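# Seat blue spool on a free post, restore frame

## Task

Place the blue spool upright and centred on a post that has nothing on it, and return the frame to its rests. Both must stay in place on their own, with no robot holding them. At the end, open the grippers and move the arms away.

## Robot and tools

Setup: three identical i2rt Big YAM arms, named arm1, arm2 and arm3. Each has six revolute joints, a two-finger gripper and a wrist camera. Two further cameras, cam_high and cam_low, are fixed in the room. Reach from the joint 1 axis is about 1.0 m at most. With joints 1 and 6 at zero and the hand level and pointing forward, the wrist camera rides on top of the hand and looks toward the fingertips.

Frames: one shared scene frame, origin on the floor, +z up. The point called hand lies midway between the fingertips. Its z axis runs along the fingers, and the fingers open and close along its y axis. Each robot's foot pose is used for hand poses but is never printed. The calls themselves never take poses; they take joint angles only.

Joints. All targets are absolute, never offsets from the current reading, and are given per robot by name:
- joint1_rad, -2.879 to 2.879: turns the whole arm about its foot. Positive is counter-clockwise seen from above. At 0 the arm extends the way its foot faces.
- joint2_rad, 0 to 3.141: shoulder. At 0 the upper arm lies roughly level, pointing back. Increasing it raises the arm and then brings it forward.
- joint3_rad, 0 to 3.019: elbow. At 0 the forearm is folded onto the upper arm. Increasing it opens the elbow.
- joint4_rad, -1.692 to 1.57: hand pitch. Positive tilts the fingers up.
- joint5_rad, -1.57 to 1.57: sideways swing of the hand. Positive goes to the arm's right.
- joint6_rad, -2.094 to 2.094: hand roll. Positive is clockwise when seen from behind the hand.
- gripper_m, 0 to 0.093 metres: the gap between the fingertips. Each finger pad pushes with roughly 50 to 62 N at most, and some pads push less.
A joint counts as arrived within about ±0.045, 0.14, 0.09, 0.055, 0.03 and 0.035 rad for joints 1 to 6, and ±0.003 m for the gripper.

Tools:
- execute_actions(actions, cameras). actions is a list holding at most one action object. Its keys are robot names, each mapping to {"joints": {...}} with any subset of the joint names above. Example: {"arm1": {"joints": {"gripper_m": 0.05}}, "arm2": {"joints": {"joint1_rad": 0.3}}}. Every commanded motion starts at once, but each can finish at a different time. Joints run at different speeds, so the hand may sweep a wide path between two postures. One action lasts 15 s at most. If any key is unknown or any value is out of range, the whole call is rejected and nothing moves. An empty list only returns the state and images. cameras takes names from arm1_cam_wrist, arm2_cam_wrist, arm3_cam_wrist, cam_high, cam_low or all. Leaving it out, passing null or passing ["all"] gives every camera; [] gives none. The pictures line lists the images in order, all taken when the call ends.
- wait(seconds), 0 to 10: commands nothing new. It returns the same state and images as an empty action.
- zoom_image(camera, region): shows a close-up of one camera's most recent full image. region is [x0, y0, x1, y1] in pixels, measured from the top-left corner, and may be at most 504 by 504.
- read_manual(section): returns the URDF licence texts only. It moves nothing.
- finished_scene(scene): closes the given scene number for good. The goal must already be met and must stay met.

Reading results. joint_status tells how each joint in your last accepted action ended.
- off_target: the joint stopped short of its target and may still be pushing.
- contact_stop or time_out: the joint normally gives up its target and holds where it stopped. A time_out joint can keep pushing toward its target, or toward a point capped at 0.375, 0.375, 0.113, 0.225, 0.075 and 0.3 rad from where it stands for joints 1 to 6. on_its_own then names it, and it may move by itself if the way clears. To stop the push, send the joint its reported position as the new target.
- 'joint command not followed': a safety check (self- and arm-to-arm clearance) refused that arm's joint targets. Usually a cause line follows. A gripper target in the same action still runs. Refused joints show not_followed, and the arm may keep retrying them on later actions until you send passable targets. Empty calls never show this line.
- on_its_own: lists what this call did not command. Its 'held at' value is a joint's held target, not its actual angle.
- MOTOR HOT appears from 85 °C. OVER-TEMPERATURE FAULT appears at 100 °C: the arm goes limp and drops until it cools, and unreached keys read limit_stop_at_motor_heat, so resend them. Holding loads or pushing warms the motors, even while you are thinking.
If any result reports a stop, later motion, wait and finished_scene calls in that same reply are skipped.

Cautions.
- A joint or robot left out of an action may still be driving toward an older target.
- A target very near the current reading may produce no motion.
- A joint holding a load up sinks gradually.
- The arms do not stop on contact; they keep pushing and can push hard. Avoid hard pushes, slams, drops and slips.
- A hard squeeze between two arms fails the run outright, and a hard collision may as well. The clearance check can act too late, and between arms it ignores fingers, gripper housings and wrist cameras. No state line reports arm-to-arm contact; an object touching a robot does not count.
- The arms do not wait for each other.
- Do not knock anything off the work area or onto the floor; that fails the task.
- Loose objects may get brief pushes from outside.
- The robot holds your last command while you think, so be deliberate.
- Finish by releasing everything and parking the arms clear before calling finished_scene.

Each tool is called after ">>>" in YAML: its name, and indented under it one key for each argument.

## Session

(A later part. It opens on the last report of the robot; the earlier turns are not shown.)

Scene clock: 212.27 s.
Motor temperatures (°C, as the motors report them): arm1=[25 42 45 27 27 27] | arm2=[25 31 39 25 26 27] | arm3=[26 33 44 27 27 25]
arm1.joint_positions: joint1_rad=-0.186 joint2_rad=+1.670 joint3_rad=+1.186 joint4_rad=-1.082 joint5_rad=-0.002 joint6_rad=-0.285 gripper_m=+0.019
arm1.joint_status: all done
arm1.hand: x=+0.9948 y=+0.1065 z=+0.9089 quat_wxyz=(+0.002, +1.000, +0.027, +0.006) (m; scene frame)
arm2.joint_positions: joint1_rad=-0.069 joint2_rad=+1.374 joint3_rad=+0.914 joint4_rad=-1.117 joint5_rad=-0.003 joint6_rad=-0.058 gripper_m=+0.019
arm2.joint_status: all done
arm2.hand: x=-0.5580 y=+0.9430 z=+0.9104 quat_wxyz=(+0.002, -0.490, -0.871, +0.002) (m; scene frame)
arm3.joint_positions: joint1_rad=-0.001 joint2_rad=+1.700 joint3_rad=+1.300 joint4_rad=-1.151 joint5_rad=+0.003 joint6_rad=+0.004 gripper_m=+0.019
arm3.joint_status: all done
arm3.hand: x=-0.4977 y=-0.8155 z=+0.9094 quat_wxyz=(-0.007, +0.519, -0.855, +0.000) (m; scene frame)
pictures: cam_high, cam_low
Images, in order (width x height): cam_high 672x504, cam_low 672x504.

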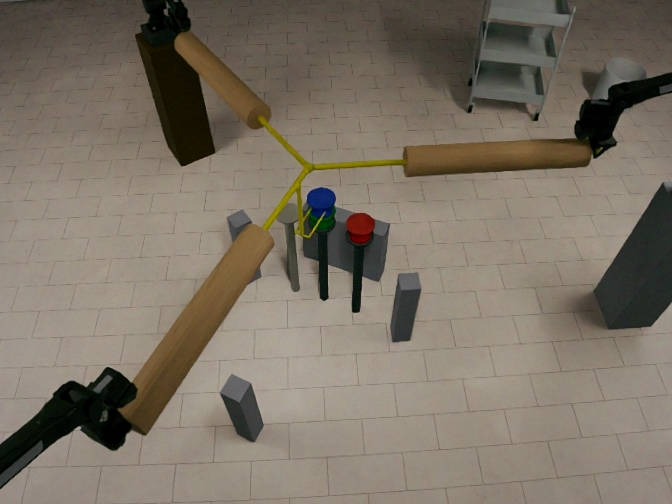

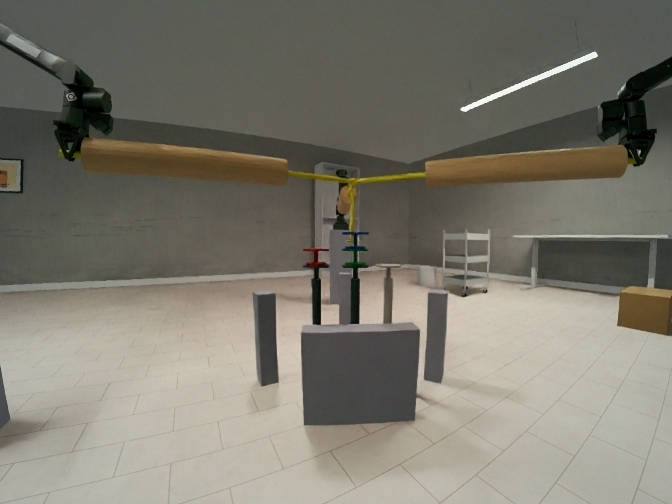

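>>> execute_actions:
  actions: []
  cameras: ["cam_high", "cam_low"]

Scene clock: 237.87 s.
Motor temperatures (°C, as the motors report them): arm1=[25 42 45 27 27 27] | arm2=[25 31 39 25 26 27] | arm3=[26 34 45 27 27 25]
arm1.joint_positions: joint1_rad=-0.186 joint2_rad=+1.670 joint3_rad=+1.186 joint4_rad=-1.082 joint5_rad=-0.002 joint6_rad=-0.285 gripper_m=+0.019
arm1.joint_status: all done
arm1.hand: x=+0.9948 y=+0.1065 z=+0.9089 quat_wxyz=(+0.002, +1.000, +0.027, +0.006) (m; scene frame)
arm2.joint_positions: joint1_rad=-0.069 joint2_rad=+1.374 joint3_rad=+0.914 joint4_rad=-1.117 joint5_rad=-0.003 joint6_rad=-0.058 gripper_m=+0.019
arm2.joint_status: all done
arm2.hand: x=-0.5580 y=+0.9430 z=+0.9104 quat_wxyz=(+0.002, -0.490, -0.871, +0.002) (m; scene frame)
arm3.joint_positions: joint1_rad=-0.001 joint2_rad=+1.700 joint3_rad=+1.300 joint4_rad=-1.151 joint5_rad=+0.003 joint6_rad=+0.004 gripper_m=+0.019
arm3.joint_status: all done
arm3.hand: x=-0.4977 y=-0.8155 z=+0.9094 quat_wxyz=(-0.007, +0.519, -0.855, +0.000) (m; scene frame)
pictures: cam_high, cam_low
Images, in order (width x height): cam_high 672x504, cam_low 672x504.

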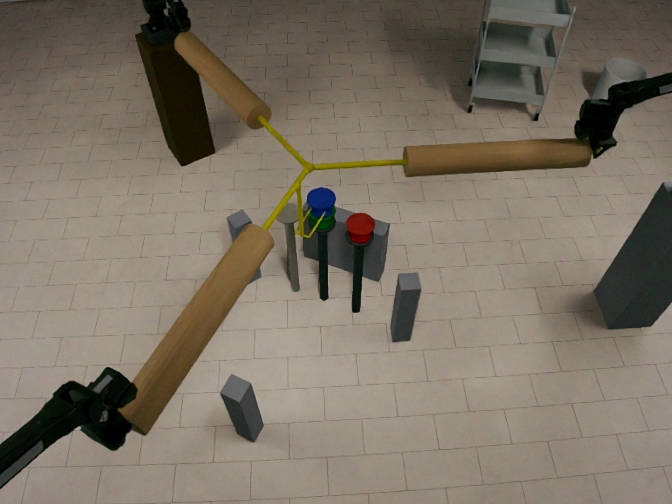

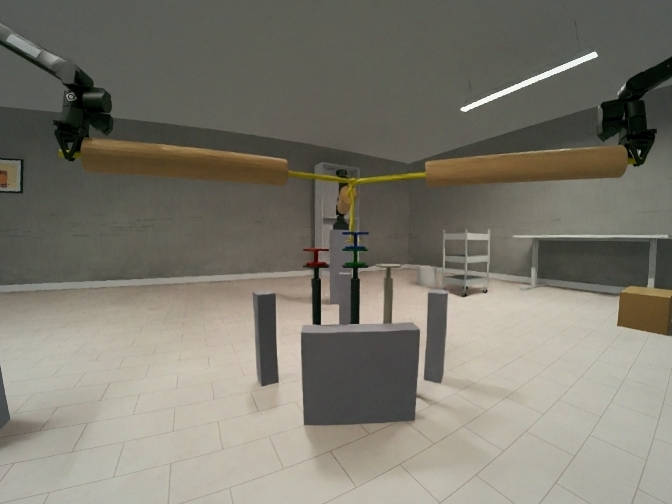

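>>> zoom_image:
  camera: "cam_low"
  region: [290, 170, 430, 290]

>>> zoom_image:
  camera: "cam_high"
  region: [250, 150, 400, 270]

Region (290, 170, 430, 290) of cam_low's 672x504 image, scaled by 3.600, with more detail than that image has; it fills the top 432 rows of this view, and the rest is white.

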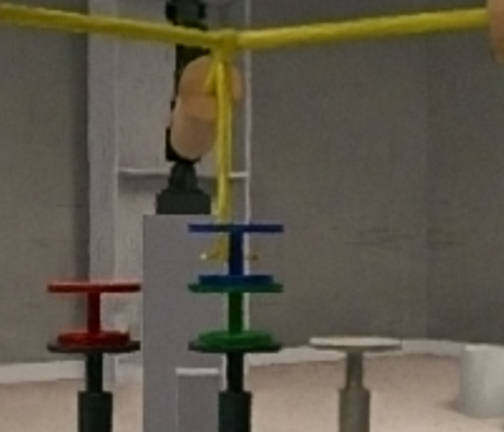

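Region (250, 150, 400, 270) of cam_high's 672x504 image, scaled by 3.360, with more detail than that image has; it fills the top 403 rows of this view, and the rest is white.

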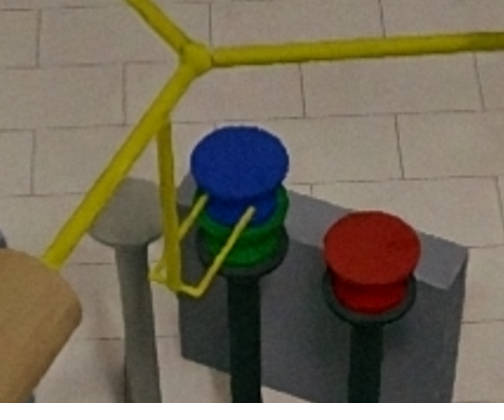

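>>> execute_actions:
  actions:
    - {"arm1": {"joints": {"joint1_rad": -0.364, "joint2_rad": 1.593, "joint3_rad": 1.15, "joint4_rad": -1.08, "joint6_rad": -0.466}}, "arm2": {"joints": {"joint1_rad": 0.151, "joint2_rad": 1.244, "joint3_rad": 0.822, "joint4_rad": -1.155, "joint6_rad": 0.167}}, "arm3": {"joints": {"joint1_rad": -0.006, "joint2_rad": 1.892, "joint3_rad": 1.648, "joint4_rad": -1.27, "joint6_rad": -0.004}}}
  cameras: ["cam_high", "cam_low"]

>>> zoom_image:
  camera: "cam_low"
  region: [290, 170, 430, 290]

>>> zoom_image:
  camera: "cam_high"
  region: [250, 130, 400, 250]

Scene clock: 253.80 s.
Motor temperatures (°C, as the motors report them): arm1=[25 42 45 27 27 27] | arm2=[25 31 39 25 26 27] | arm3=[26 34 46 27 27 25]
arm1.joint_positions: joint1_rad=-0.369 joint2_rad=+1.640 joint3_rad=+1.152 joint4_rad=-1.073 joint5_rad=+0.004 joint6_rad=-0.468 gripper_m=+0.019
arm1.joint_status: all done
arm1.hand: x=+1.0316 y=+0.1838 z=+0.9109 quat_wxyz=(-0.002, +1.000, +0.028, +0.005) (m; scene frame)
arm2.joint_positions: joint1_rad=+0.150 joint2_rad=+1.260 joint3_rad=+0.814 joint4_rad=-1.129 joint5_rad=-0.005 joint6_rad=+0.160 gripper_m=+0.019
arm2.joint_status: all done
arm2.hand: x=-0.5204 y=+1.0180 z=+0.9111 quat_wxyz=(+0.001, -0.490, -0.872, +0.002) (m; scene frame)
arm3.joint_positions: joint1_rad=-0.001 joint2_rad=+1.913 joint3_rad=+1.593 joint4_rad=-1.241 joint5_rad=+0.002 joint6_rad=+0.003 gripper_m=+0.019
arm3.joint_status: all done
arm3.hand: x=-0.4598 y=-0.7415 z=+0.9044 quat_wxyz=(-0.002, +0.520, -0.854, +0.002) (m; scene frame)
pictures: cam_high, cam_low
Images, in order (width x height): cam_high 672x504, cam_low 672x504.

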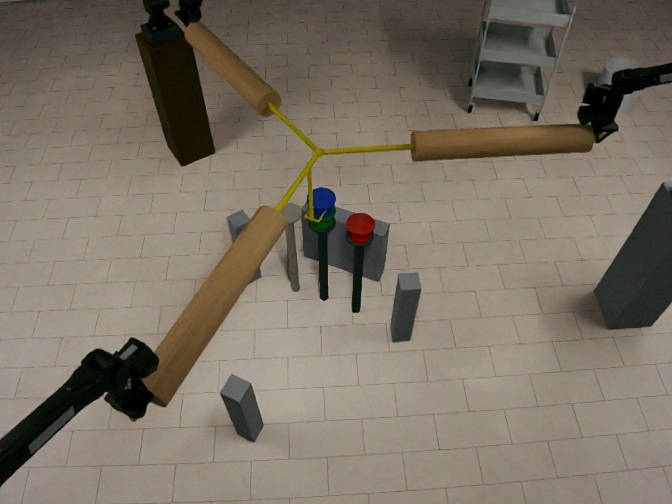

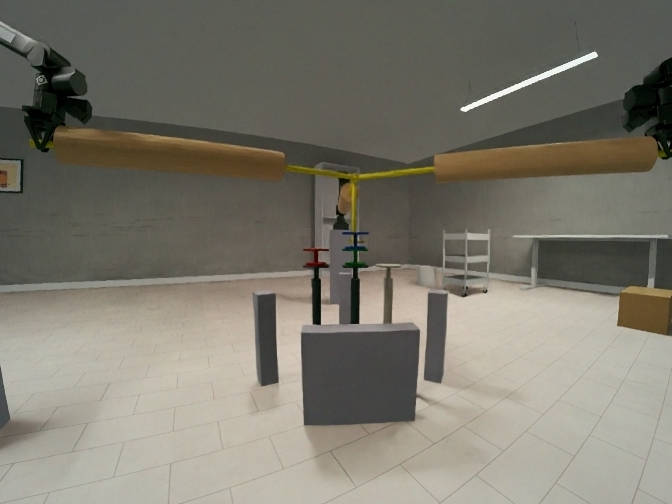

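Region (290, 170, 430, 290) of cam_low's 672x504 image, scaled by 3.600, with more detail than that image has; it fills the top 432 rows of this view, and the rest is white.

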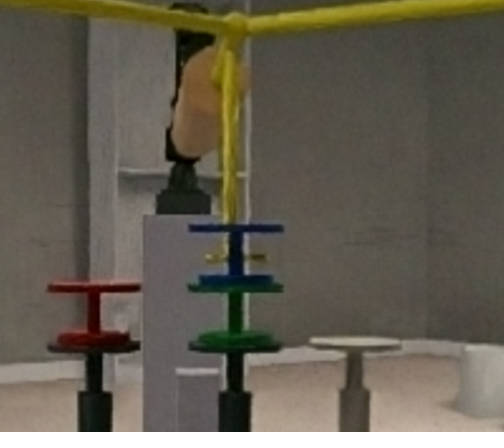

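Region (250, 130, 400, 250) of cam_high's 672x504 image, scaled by 3.360, with more detail than that image has; it fills the top 403 rows of this view, and the rest is white.

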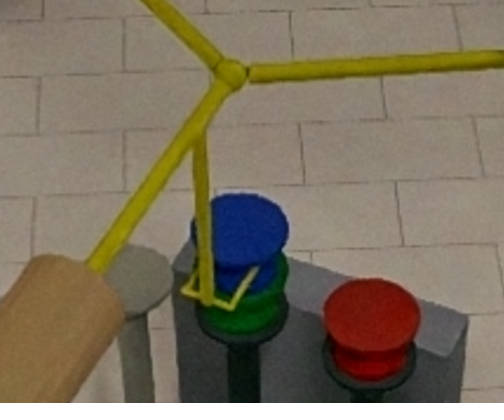

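>>> execute_actions:
  actions:
    - {"arm1": {"joints": {"joint2_rad": 1.527, "joint3_rad": 1.304, "joint4_rad": -1.268}}, "arm2": {"joints": {"joint2_rad": 1.177, "joint3_rad": 0.986, "joint4_rad": -1.348}}, "arm3": {"joints": {"joint2_rad": 1.828, "joint3_rad": 1.763, "joint4_rad": -1.427}}}
  cameras: ["cam_high", "cam_low"]

>>> zoom_image:
  camera: "cam_low"
  region: [290, 170, 430, 290]

>>> zoom_image:
  camera: "cam_high"
  region: [250, 130, 400, 250]

Scene clock: 282.80 s.
Motor temperatures (°C, as the motors report them): arm1=[25 42 45 27 27 27] | arm2=[25 30 39 25 26 27] | arm3=[26 36 48 27 27 25]
arm1.joint_positions: joint1_rad=-0.366 joint2_rad=+1.554 joint3_rad=+1.245 joint4_rad=-1.245 joint5_rad=-0.002 joint6_rad=-0.467 gripper_m=+0.019
arm1.joint_status: all done
arm1.hand: x=+1.0335 y=+0.1803 z=+0.9806 quat_wxyz=(-0.002, +1.000, +0.029, +0.000) (m; scene frame)
arm2.joint_positions: joint1_rad=+0.150 joint2_rad=+1.188 joint3_rad=+0.943 joint4_rad=-1.319 joint5_rad=-0.004 joint6_rad=+0.162 gripper_m=+0.019
arm2.joint_status: all done
arm2.hand: x=-0.5190 y=+1.0172 z=+0.9786 quat_wxyz=(-0.004, -0.491, -0.871, +0.004) (m; scene frame)
arm3.joint_positions: joint1_rad=-0.001 joint2_rad=+1.846 joint3_rad=+1.711 joint4_rad=-1.410 joint5_rad=+0.004 joint6_rad=+0.003 gripper_m=+0.019
arm3.joint_status: all done
arm3.hand: x=-0.4608 y=-0.7436 z=+0.9857 quat_wxyz=(-0.010, +0.520, -0.854, -0.001) (m; scene frame)
pictures: cam_high, cam_low
Images, in order (width x height): cam_high 672x504, cam_low 672x504.

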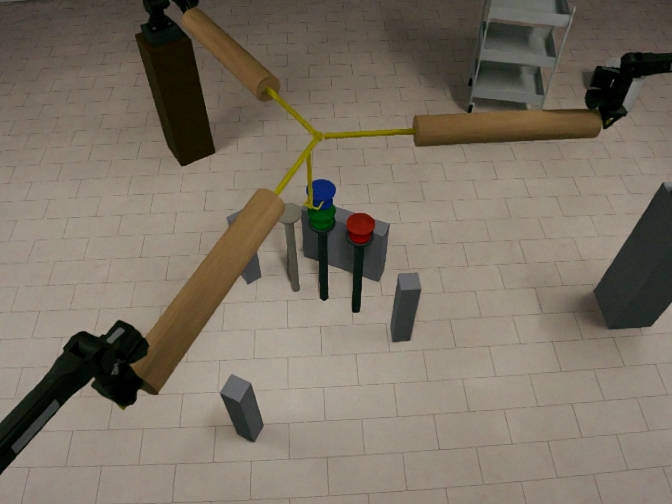

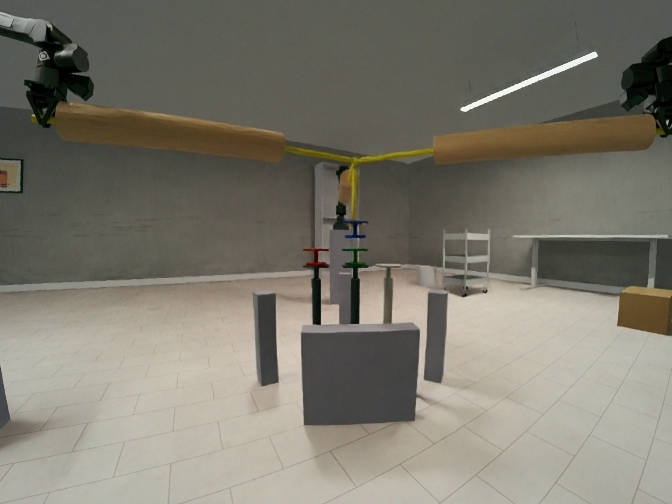

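Region (290, 170, 430, 290) of cam_low's 672x504 image, scaled by 3.600, with more detail than that image has; it fills the top 432 rows of this view, and the rest is white.

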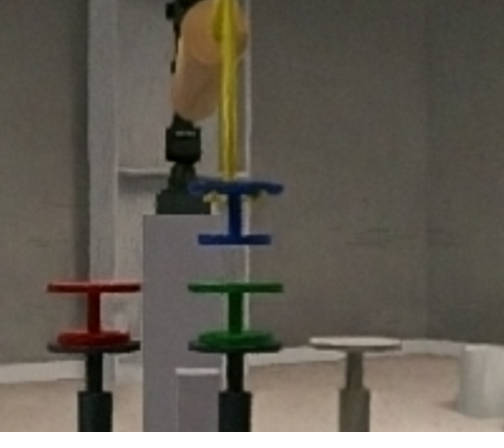

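Region (250, 130, 400, 250) of cam_high's 672x504 image, scaled by 3.360, with more detail than that image has; it fills the top 403 rows of this view, and the rest is white.

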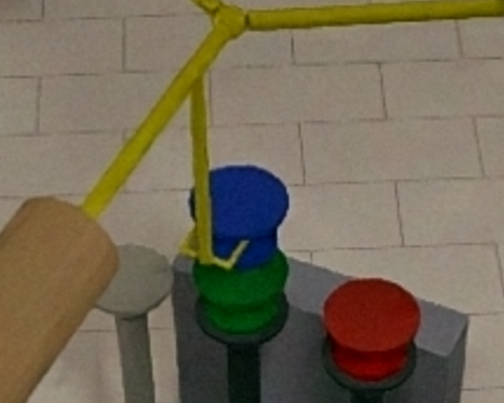

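>>> execute_actions:
  actions:
    - {"arm1": {"joints": {"joint1_rad": -0.380, "joint2_rad": 1.705, "joint3_rad": 1.524, "joint4_rad": -1.315, "joint6_rad": -0.480}}, "arm2": {"joints": {"joint1_rad": 0.040, "joint2_rad": 0.988, "joint3_rad": 0.823, "joint4_rad": -1.414, "joint6_rad": 0.050}}, "arm3": {"joints": {"joint1_rad": 0.127, "joint2_rad": 1.851, "joint3_rad": 1.772, "joint4_rad": -1.427, "joint6_rad": 0.131}}}
  cameras: ["cam_high", "cam_low"]

>>> zoom_image:
  camera: "cam_low"
  region: [290, 170, 430, 290]

>>> zoom_image:
  camera: "cam_high"
  region: [250, 130, 400, 250]

>>> zoom_image:
  camera: "cam_high"
  region: [100, 0, 280, 120]

Scene clock: 384.53 s.
Motor temperatures (°C, as the motors report them): arm1=[25 41 57 27 27 27] | arm2=[25 29 46 25 26 27] | arm3=[26 38 52 27 27 25]
arm1.joint_positions: joint1_rad=-0.370 joint2_rad=+1.746 joint3_rad=+1.468 joint4_rad=-1.280 joint5_rad=-0.003 joint6_rad=-0.470 gripper_m=+0.019
arm1.joint_status: all done
arm1.hand: x=+0.9666 y=+0.2110 z=+0.9721 quat_wxyz=(+0.000, +1.000, +0.028, +0.002) (m; scene frame)
arm2.joint_positions: joint1_rad=+0.045 joint2_rad=+0.995 joint3_rad=+0.811 joint4_rad=-1.388 joint5_rad=-0.003 joint6_rad=+0.060 gripper_m=+0.019
arm2.joint_status: all done
arm2.hand: x=-0.5840 y=+1.0531 z=+0.9791 quat_wxyz=(+0.000, -0.492, -0.871, +0.003) (m; scene frame)
arm3.joint_positions: joint1_rad=+0.134 joint2_rad=+1.864 joint3_rad=+1.720 joint4_rad=-1.406 joint5_rad=+0.005 joint6_rad=+0.138 gripper_m=+0.019
arm3.joint_status: all done
arm3.hand: x=-0.5303 y=-0.7085 z=+0.9790 quat_wxyz=(-0.007, +0.519, -0.855, -0.001) (m; scene frame)
pictures: cam_high, cam_low
Images, in order (width x height): cam_high 672x504, cam_low 672x504.

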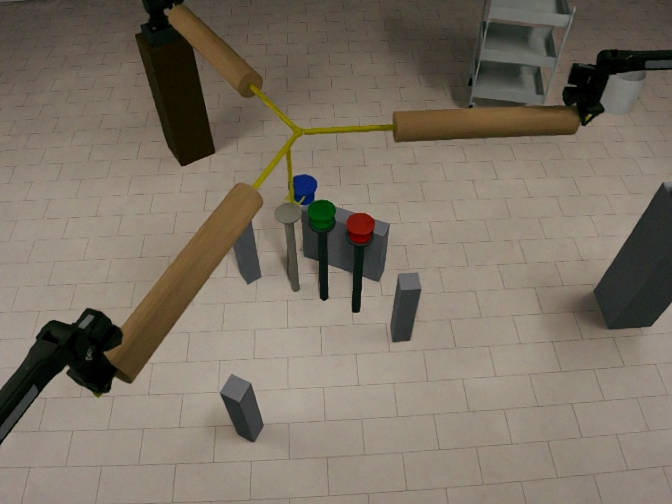

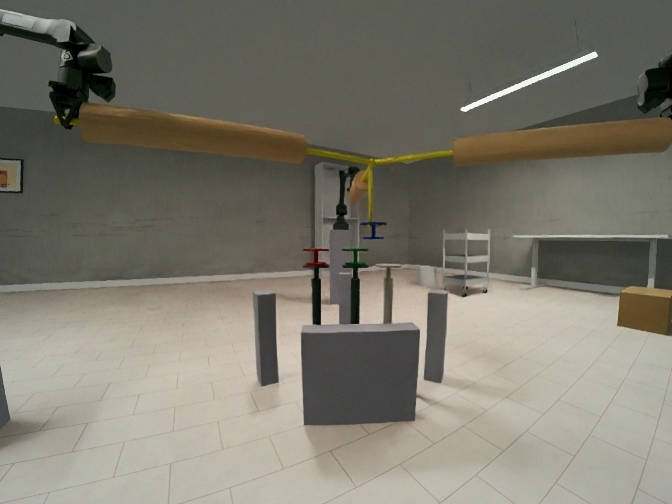

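Region (290, 170, 430, 290) of cam_low's 672x504 image, scaled by 3.600, with more detail than that image has; it fills the top 432 rows of this view, and the rest is white.

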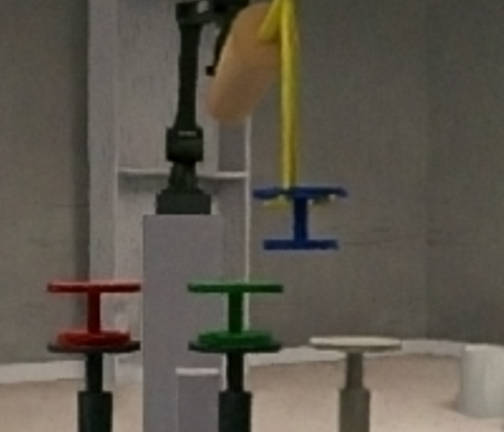

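Region (250, 130, 400, 250) of cam_high's 672x504 image, scaled by 3.360, with more detail than that image has; it fills the top 403 rows of this view, and the rest is white.

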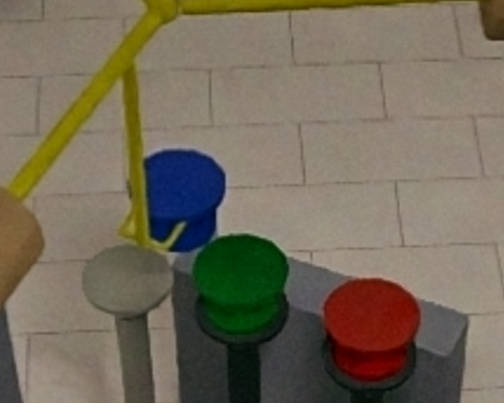

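Region (100, 0, 280, 120) of cam_high's 672x504 image, scaled by 2.800, with more detail than that image has.

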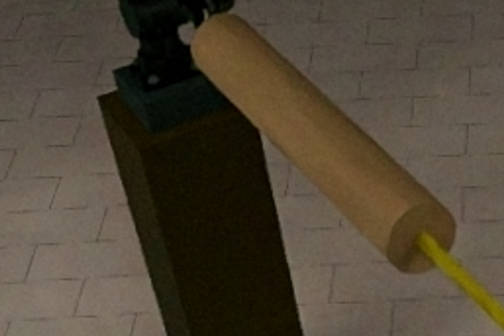

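>>> execute_actions:
  actions:
    - {"arm1": {"joints": {"joint1_rad": -0.387, "joint2_rad": 1.884, "joint3_rad": 1.715, "joint4_rad": -1.325, "joint6_rad": -0.487}}, "arm2": {"joints": {"joint1_rad": -0.118, "joint2_rad": 0.836, "joint3_rad": 0.650, "joint4_rad": -1.372, "joint6_rad": -0.112}}, "arm3": {"joints": {"joint1_rad": 0.241, "joint2_rad": 1.900, "joint3_rad": 1.705, "joint4_rad": -1.334, "joint6_rad": 0.245}}}
  cameras: ["cam_high", "cam_low"]

>>> zoom_image:
  camera: "cam_low"
  region: [290, 170, 430, 290]

>>> zoom_image:
  camera: "cam_high"
  region: [250, 130, 400, 250]

>>> zoom_image:
  camera: "cam_high"
  region: [100, 0, 280, 120]

Scene clock: 422.13 s.
Motor temperatures (°C, as the motors report them): arm1=[25 44 59 27 27 27] | arm2=[25 28 43 25 26 27] | arm3=[26 38 52 27 27 25]
arm1.joint_positions: joint1_rad=-0.378 joint2_rad=+1.928 joint3_rad=+1.662 joint4_rad=-1.299 joint5_rad=-0.001 joint6_rad=-0.479 gripper_m=+0.019
arm1.joint_status: all done
arm1.hand: x=+0.9118 y=+0.2410 z=+0.9456 quat_wxyz=(+0.000, +1.000, +0.029, +0.005) (m; scene frame)
arm2.joint_positions: joint1_rad=-0.108 joint2_rad=+0.843 joint3_rad=+0.630 joint4_rad=-1.358 joint5_rad=-0.010 joint6_rad=-0.095 gripper_m=+0.019
arm2.joint_status: all done
arm2.hand: x=-0.6391 y=+1.0829 z=+0.9415 quat_wxyz=(-0.003, -0.491, -0.871, +0.001) (m; scene frame)
arm3.joint_positions: joint1_rad=+0.239 joint2_rad=+1.922 joint3_rad=+1.702 joint4_rad=-1.328 joint5_rad=+0.010 joint6_rad=+0.244 gripper_m=+0.019
arm3.joint_status: all done
arm3.hand: x=-0.5844 y=-0.6773 z=+0.9390 quat_wxyz=(-0.009, +0.519, -0.855, +0.000) (m; scene frame)
pictures: cam_high, cam_low
Images, in order (width x height): cam_high 672x504, cam_low 672x504.

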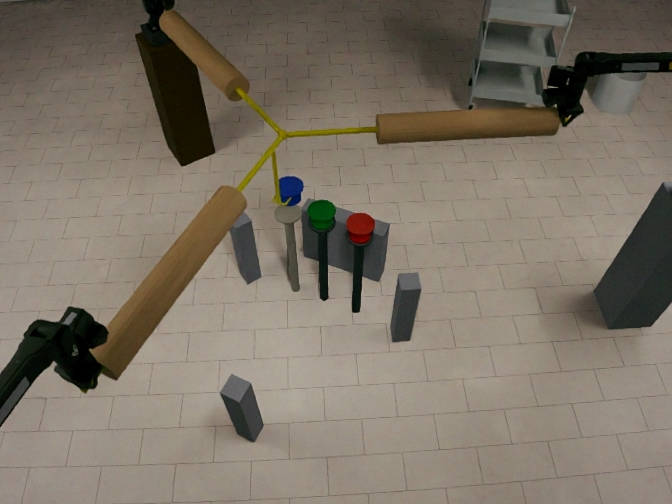

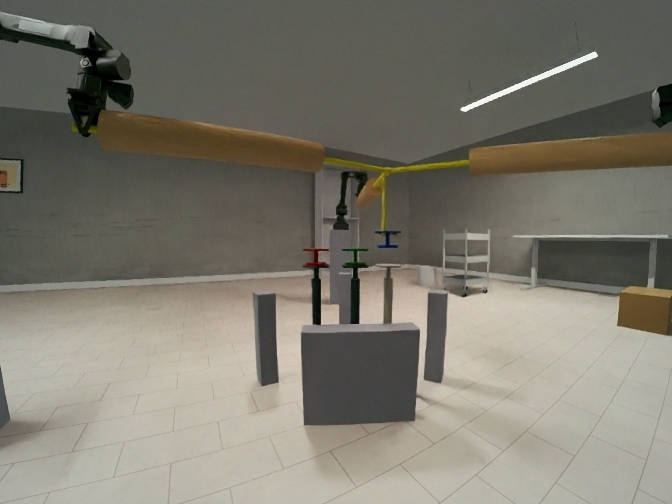

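Region (290, 170, 430, 290) of cam_low's 672x504 image, scaled by 3.600, with more detail than that image has; it fills the top 432 rows of this view, and the rest is white.

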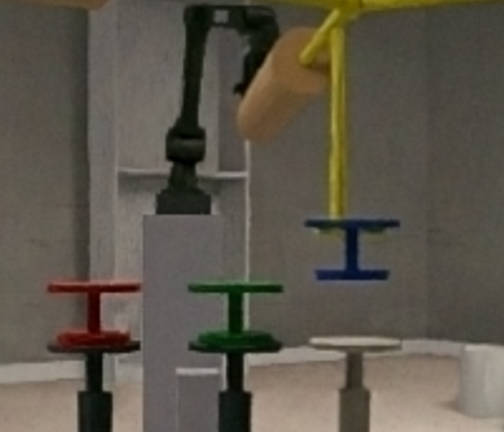

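Region (250, 130, 400, 250) of cam_high's 672x504 image, scaled by 3.360, with more detail than that image has; it fills the top 403 rows of this view, and the rest is white.

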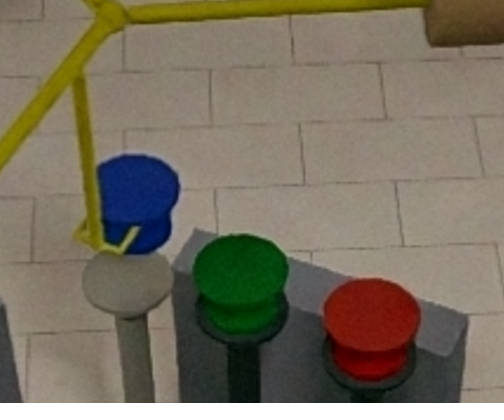

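Region (100, 0, 280, 120) of cam_high's 672x504 image, scaled by 2.800, with more detail than that image has.

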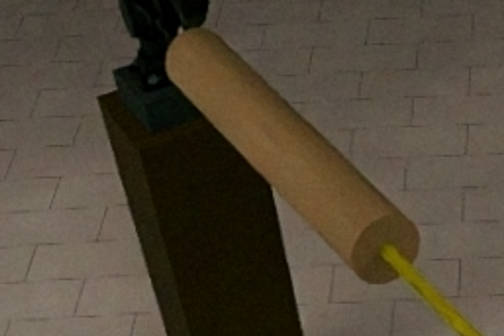

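>>> execute_actions:
  actions:
    - {"arm1": {"joints": {"joint1_rad": -0.357, "joint2_rad": 1.941, "joint3_rad": 1.609, "joint4_rad": -1.187, "joint6_rad": -0.458}}, "arm2": {"joints": {"joint1_rad": -0.177, "joint2_rad": 0.900, "joint3_rad": 0.545, "joint4_rad": -1.206, "joint6_rad": -0.170}}, "arm3": {"joints": {"joint1_rad": 0.257, "joint2_rad": 1.922, "joint3_rad": 1.599, "joint4_rad": -1.213, "joint6_rad": 0.261}}}
  cameras: ["cam_high", "cam_low"]

>>> zoom_image:
  camera: "cam_low"
  region: [290, 170, 430, 290]

>>> zoom_image:
  camera: "cam_high"
  region: [250, 130, 400, 250]

>>> zoom_image:
  camera: "cam_high"
  region: [100, 0, 280, 120]

Scene clock: 458.40 s.
Motor temperatures (°C, as the motors report them): arm1=[25 46 59 27 27 27] | arm2=[25 28 44 25 26 27] | arm3=[26 39 47 27 27 25]
arm1.joint_positions: joint1_rad=-0.359 joint2_rad=+1.979 joint3_rad=+1.608 joint4_rad=-1.181 joint5_rad=+0.004 joint6_rad=-0.459 gripper_m=+0.019
arm1.joint_status: all done
arm1.hand: x=+0.9019 y=+0.2342 z=+0.8967 quat_wxyz=(-0.005, +1.000, +0.028, +0.001) (m; scene frame)
arm2.joint_positions: joint1_rad=-0.168 joint2_rad=+0.908 joint3_rad=+0.536 joint4_rad=-1.199 joint5_rad=-0.008 joint6_rad=-0.155 gripper_m=+0.019
arm2.joint_status: all done
arm2.hand: x=-0.6486 y=+1.0736 z=+0.8961 quat_wxyz=(-0.003, -0.491, -0.871, +0.002) (m; scene frame)
arm3.joint_positions: joint1_rad=+0.247 joint2_rad=+1.942 joint3_rad=+1.596 joint4_rad=-1.210 joint5_rad=+0.006 joint6_rad=+0.254 gripper_m=+0.019
arm3.joint_status: all done
arm3.hand: x=-0.5919 y=-0.6850 z=+0.8891 quat_wxyz=(-0.005, +0.519, -0.855, +0.001) (m; scene frame)
pictures: cam_high, cam_low
Images, in order (width x height): cam_high 672x504, cam_low 672x504.

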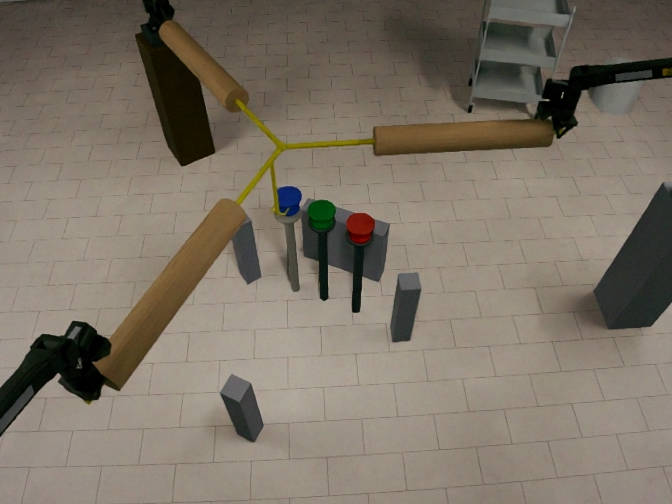

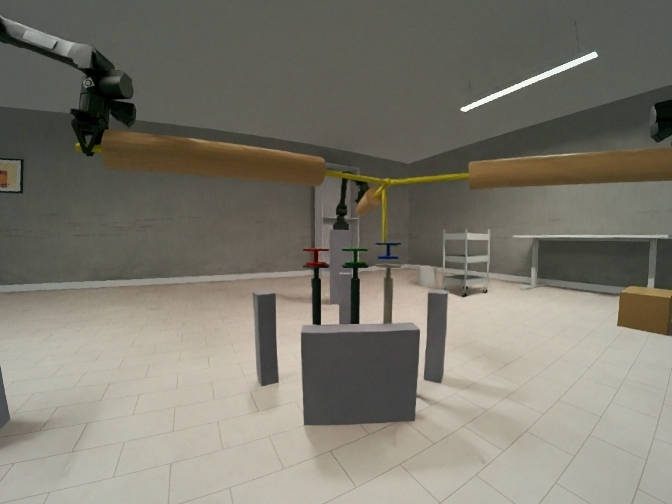

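Region (290, 170, 430, 290) of cam_low's 672x504 image, scaled by 3.600, with more detail than that image has; it fills the top 432 rows of this view, and the rest is white.

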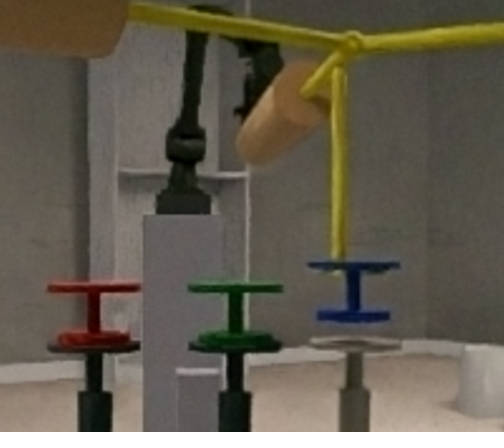

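Region (250, 130, 400, 250) of cam_high's 672x504 image, scaled by 3.360, with more detail than that image has; it fills the top 403 rows of this view, and the rest is white.

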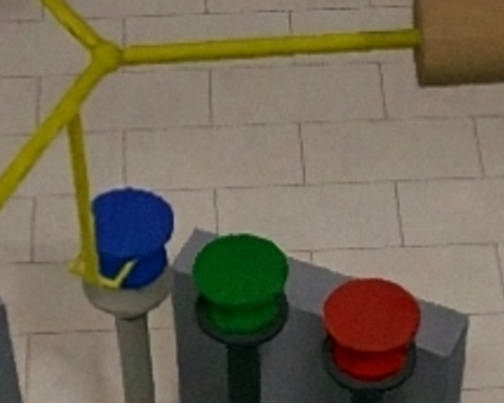

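Region (100, 0, 280, 120) of cam_high's 672x504 image, scaled by 2.800, with more detail than that image has.

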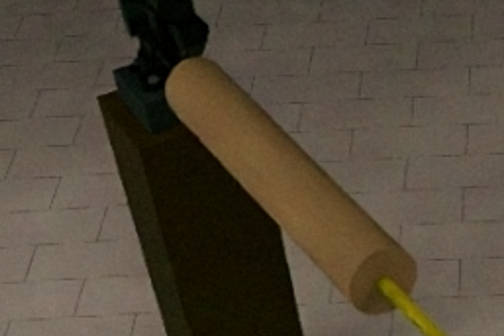

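>>> zoom_image:
  camera: "cam_high"
  region: [262, 175, 346, 245]

>>> zoom_image:
  camera: "cam_low"
  region: [335, 230, 419, 290]

Region (262, 175, 346, 245) of cam_high's 672x504 image, scaled by 6.000, with more detail than that image has.

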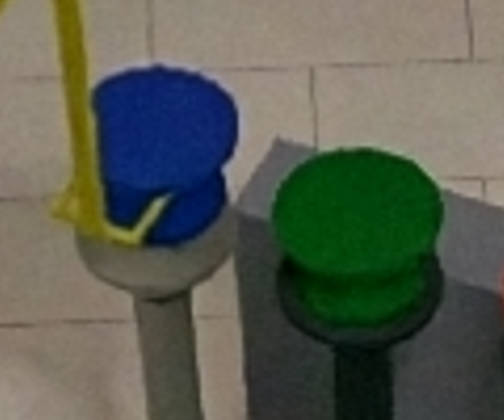

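Region (335, 230, 419, 290) of cam_low's 672x504 image, scaled by 6.000, with more detail than that image has; it fills the top 360 rows of this view, and the rest is white.

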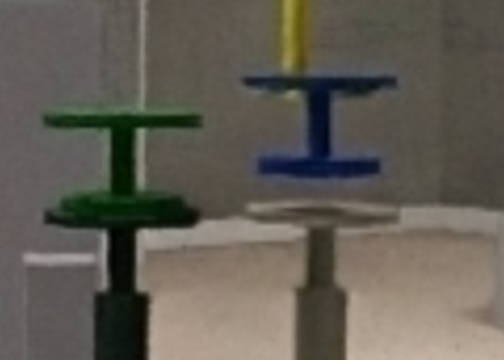

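>>> execute_actions:
  actions:
    - {"arm1": {"joints": {"joint1_rad": -0.351, "joint2_rad": 1.961, "joint3_rad": 1.595, "joint4_rad": -1.153, "joint6_rad": -0.452}}, "arm2": {"joints": {"joint1_rad": -0.196, "joint2_rad": 0.9275, "joint3_rad": 0.514, "joint4_rad": -1.147, "joint6_rad": -0.189}}, "arm3": {"joints": {"joint1_rad": 0.261, "joint2_rad": 1.928, "joint3_rad": 1.566, "joint4_rad": -1.174, "joint6_rad": 0.265}}}
  cameras: ["cam_high", "cam_low"]

>>> zoom_image:
  camera: "cam_high"
  region: [262, 175, 346, 245]

>>> zoom_image:
  camera: "cam_low"
  region: [335, 230, 419, 290]

>>> zoom_image:
  camera: "cam_high"
  region: [100, 0, 280, 120]

Scene clock: 484.23 s.
Motor temperatures (°C, as the motors report them): arm1=[25 47 54 27 27 27] | arm2=[25 28 43 25 26 27] | arm3=[26 40 46 27 27 25]
arm1.joint_positions: joint1_rad=-0.355 joint2_rad=+1.980 joint3_rad=+1.597 joint4_rad=-1.155 joint5_rad=+0.005 joint6_rad=-0.456 gripper_m=+0.019
arm1.joint_status: all done
arm1.hand: x=+0.8994 y=+0.2332 z=+0.8921 quat_wxyz=(-0.007, +1.000, +0.028, -0.005) (m; scene frame)
arm2.joint_positions: joint1_rad=-0.185 joint2_rad=+0.933 joint3_rad=+0.506 joint4_rad=-1.142 joint5_rad=-0.008 joint6_rad=-0.173 gripper_m=+0.019
arm2.joint_status: all done
arm2.hand: x=-0.6515 y=+1.0711 z=+0.8813 quat_wxyz=(-0.004, -0.491, -0.871, +0.003) (m; scene frame)
arm3.joint_positions: joint1_rad=+0.250 joint2_rad=+1.943 joint3_rad=+1.566 joint4_rad=-1.173 joint5_rad=+0.007 joint6_rad=+0.255 gripper_m=+0.019
arm3.joint_status: all done
arm3.hand: x=-0.5937 y=-0.6870 z=+0.8783 quat_wxyz=(-0.007, +0.519, -0.855, -0.002) (m; scene frame)
pictures: cam_high, cam_low
Images, in order (width x height): cam_high 672x504, cam_low 672x504.

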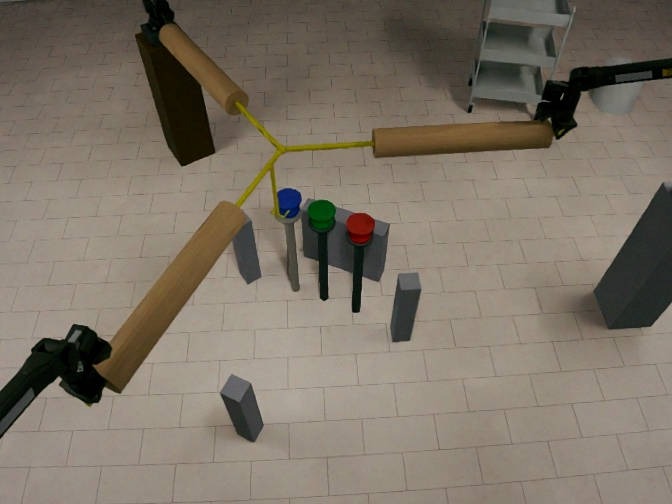

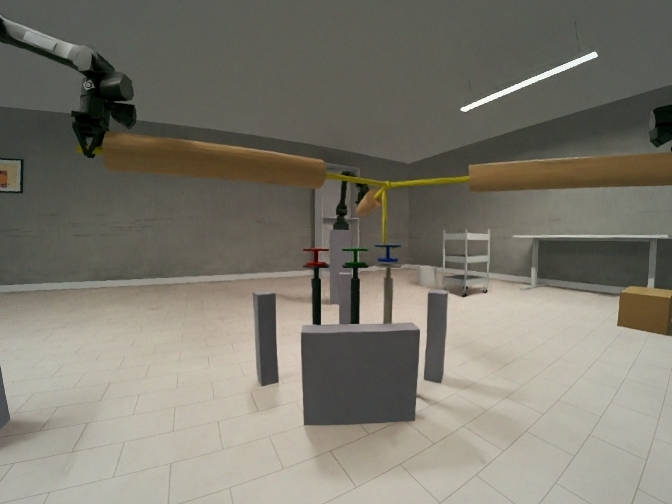

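Region (262, 175, 346, 245) of cam_high's 672x504 image, scaled by 6.000, with more detail than that image has.

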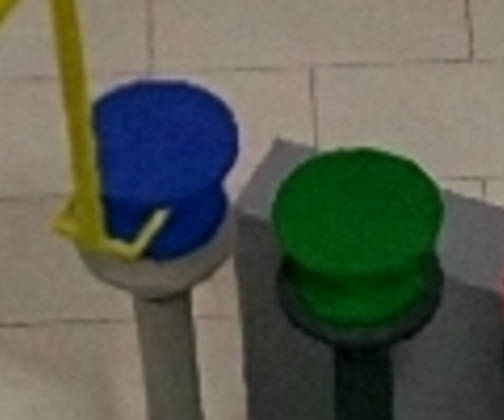

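Region (335, 230, 419, 290) of cam_low's 672x504 image, scaled by 6.000, with more detail than that image has; it fills the top 360 rows of this view, and the rest is white.

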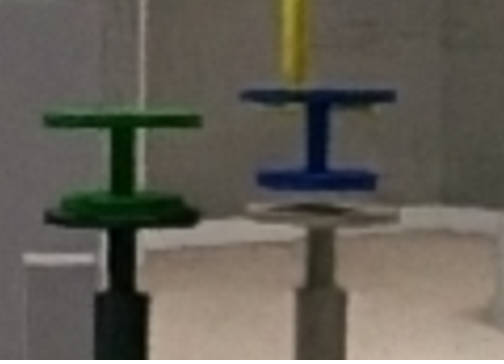

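Region (100, 0, 280, 120) of cam_high's 672x504 image, scaled by 2.800, with more detail than that image has.

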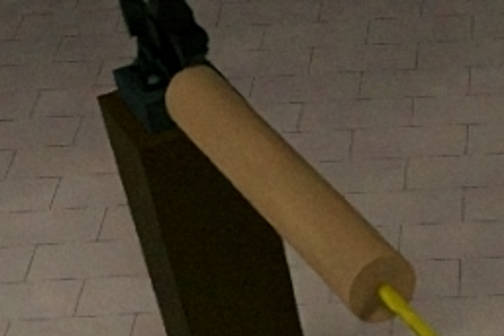

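>>> execute_actions:
  actions:
    - {"arm1": {"joints": {"joint2_rad": 2.000, "joint3_rad": 1.579, "joint4_rad": -1.100}}, "arm2": {"joints": {"joint1_rad": -0.203, "joint2_rad": 0.976, "joint3_rad": 0.457, "joint4_rad": -1.040, "joint6_rad": -0.196}}, "arm3": {"joints": {"joint1_rad": 0.265, "joint2_rad": 1.959, "joint3_rad": 1.538, "joint4_rad": -1.115, "joint6_rad": 0.268}}}
  cameras: ["cam_high", "cam_low"]

>>> zoom_image:
  camera: "cam_high"
  region: [262, 175, 346, 245]

>>> zoom_image:
  camera: "cam_low"
  region: [335, 230, 419, 290]

>>> zoom_image:
  camera: "cam_high"
  region: [100, 0, 280, 120]

Scene clock: 510.17 s.
Motor temperatures (°C, as the motors report them): arm1=[25 47 53 27 27 27] | arm2=[25 27 43 25 26 27] | arm3=[26 40 45 27 27 25]
arm1.joint_positions: joint1_rad=-0.354 joint2_rad=+2.029 joint3_rad=+1.580 joint4_rad=-1.098 joint5_rad=+0.004 joint6_rad=-0.454 gripper_m=+0.019
arm1.joint_status: all done
arm1.hand: x=+0.8966 y=+0.2337 z=+0.8582 quat_wxyz=(-0.006, +1.000, +0.028, -0.002) (m; scene frame)
arm2.joint_positions: joint1_rad=-0.192 joint2_rad=+0.982 joint3_rad=+0.449 joint4_rad=-1.036 joint5_rad=-0.008 joint6_rad=-0.180 gripper_m=+0.019
arm2.joint_status: all done
arm2.hand: x=-0.6535 y=+1.0719 z=+0.8535 quat_wxyz=(-0.004, -0.491, -0.871, +0.003) (m; scene frame)
arm3.joint_positions: joint1_rad=+0.254 joint2_rad=+1.976 joint3_rad=+1.538 joint4_rad=-1.113 joint5_rad=+0.007 joint6_rad=+0.260 gripper_m=+0.019
arm3.joint_status: all done
arm3.hand: x=-0.5962 y=-0.6856 z=+0.8493 quat_wxyz=(-0.006, +0.519, -0.855, -0.001) (m; scene frame)
pictures: cam_high, cam_low
Images, in order (width x height): cam_high 672x504, cam_low 672x504.

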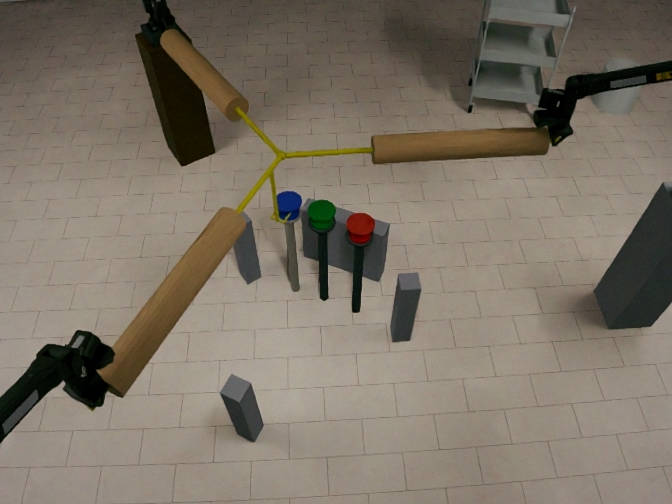

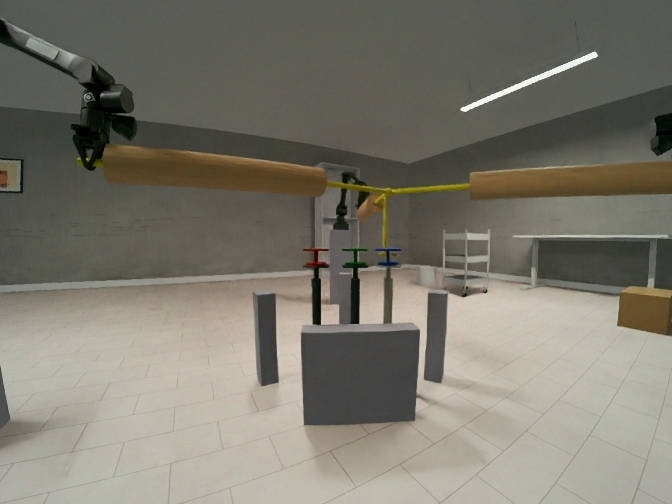

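Region (262, 175, 346, 245) of cam_high's 672x504 image, scaled by 6.000, with more detail than that image has.

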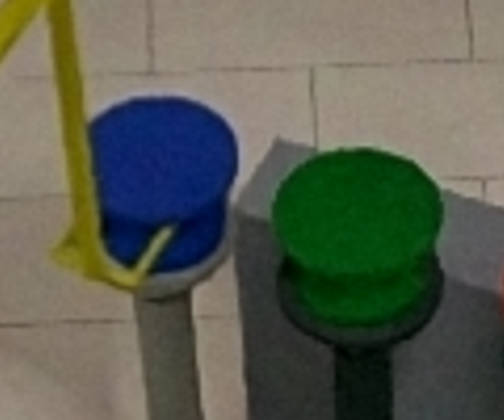

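Region (335, 230, 419, 290) of cam_low's 672x504 image, scaled by 6.000, with more detail than that image has; it fills the top 360 rows of this view, and the rest is white.

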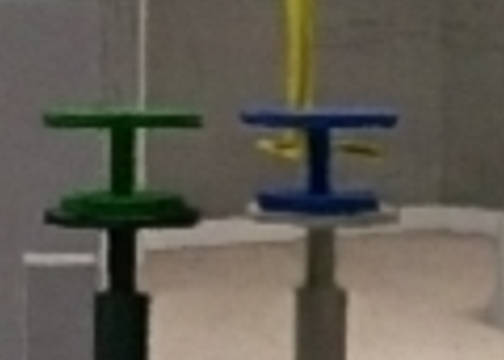

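Region (100, 0, 280, 120) of cam_high's 672x504 image, scaled by 2.800, with more detail than that image has.

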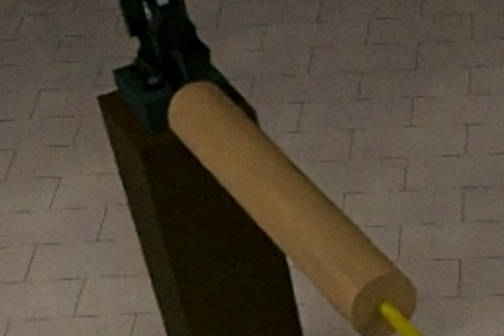

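>>> execute_actions:
  actions:
    - {"arm1": {"joints": {"joint1_rad": -0.220, "joint2_rad": 2.037, "joint3_rad": 1.688, "joint4_rad": -1.148, "joint6_rad": -0.320}}, "arm2": {"joints": {"joint1_rad": -0.436, "joint2_rad": 1.180, "joint3_rad": 0.623, "joint4_rad": -0.964, "joint6_rad": -0.430}}, "arm3": {"joints": {"joint1_rad": 0.304, "joint2_rad": 1.782, "joint3_rad": 1.269, "joint4_rad": -1.020, "joint6_rad": 0.309}}}
  cameras: ["cam_high", "cam_low"]

>>> zoom_image:
  camera: "cam_high"
  region: [250, 175, 346, 255]

>>> zoom_image:
  camera: "cam_low"
  region: [335, 230, 419, 290]

Scene clock: 554.73 s.
Motor temperatures (°C, as the motors report them): arm1=[25 48 53 27 27 27] | arm2=[25 27 42 25 26 27] | arm3=[26 40 44 27 27 25]
arm1.joint_positions: joint1_rad=-0.212 joint2_rad=+2.051 joint3_rad=+1.624 joint4_rad=-1.122 joint5_rad=+0.004 joint6_rad=-0.308 gripper_m=+0.019
arm1.joint_status: all done
arm1.hand: x=+0.8595 y=+0.1553 z=+0.8604 quat_wxyz=(-0.004, +1.000, +0.026, -0.002) (m; scene frame)
arm2.joint_positions: joint1_rad=-0.427 joint2_rad=+1.189 joint3_rad=+0.586 joint4_rad=-0.964 joint5_rad=-0.006 joint6_rad=-0.412 gripper_m=+0.019
arm2.joint_status: all done
arm2.hand: x=-0.6905 y=+0.9990 z=+0.8556 quat_wxyz=(-0.004, -0.492, -0.871, +0.005) (m; scene frame)
arm3.joint_positions: joint1_rad=+0.304 joint2_rad=+1.796 joint3_rad=+1.267 joint4_rad=-1.029 joint5_rad=+0.009 joint6_rad=+0.312 gripper_m=+0.019
arm3.joint_status: all done
arm3.hand: x=-0.6373 y=-0.7572 z=+0.8525 quat_wxyz=(-0.005, +0.518, -0.855, +0.001) (m; scene frame)
pictures: cam_high, cam_low
Images, in order (width x height): cam_high 672x504, cam_low 672x504.

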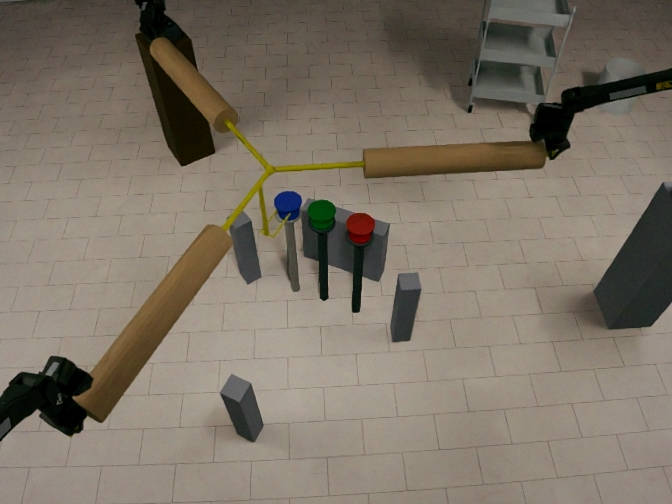

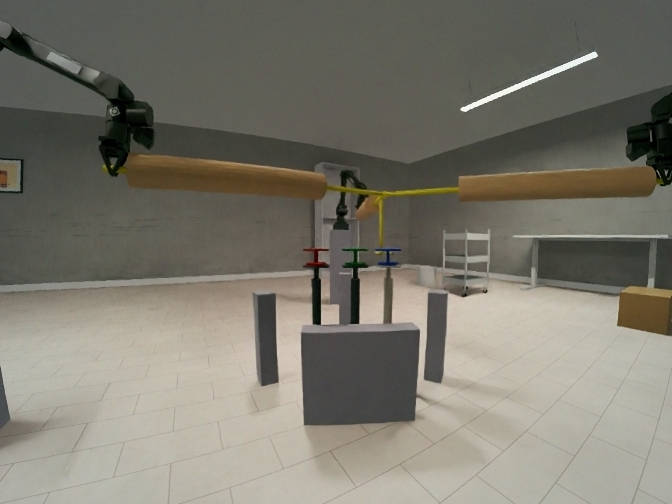

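Region (250, 175, 346, 255) of cam_high's 672x504 image, scaled by 5.250, with more detail than that image has.

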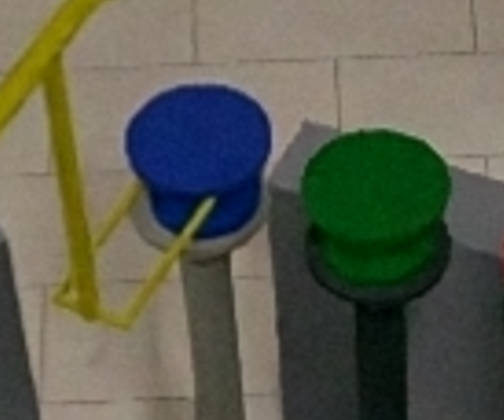

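Region (335, 230, 419, 290) of cam_low's 672x504 image, scaled by 6.000, with more detail than that image has; it fills the top 360 rows of this view, and the rest is white.

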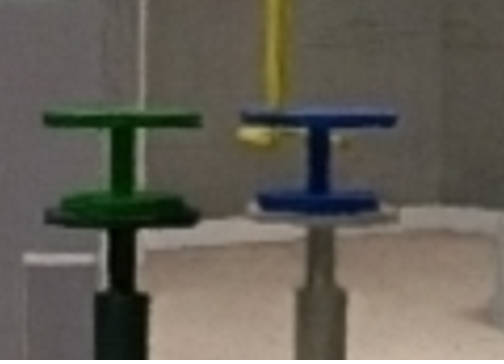

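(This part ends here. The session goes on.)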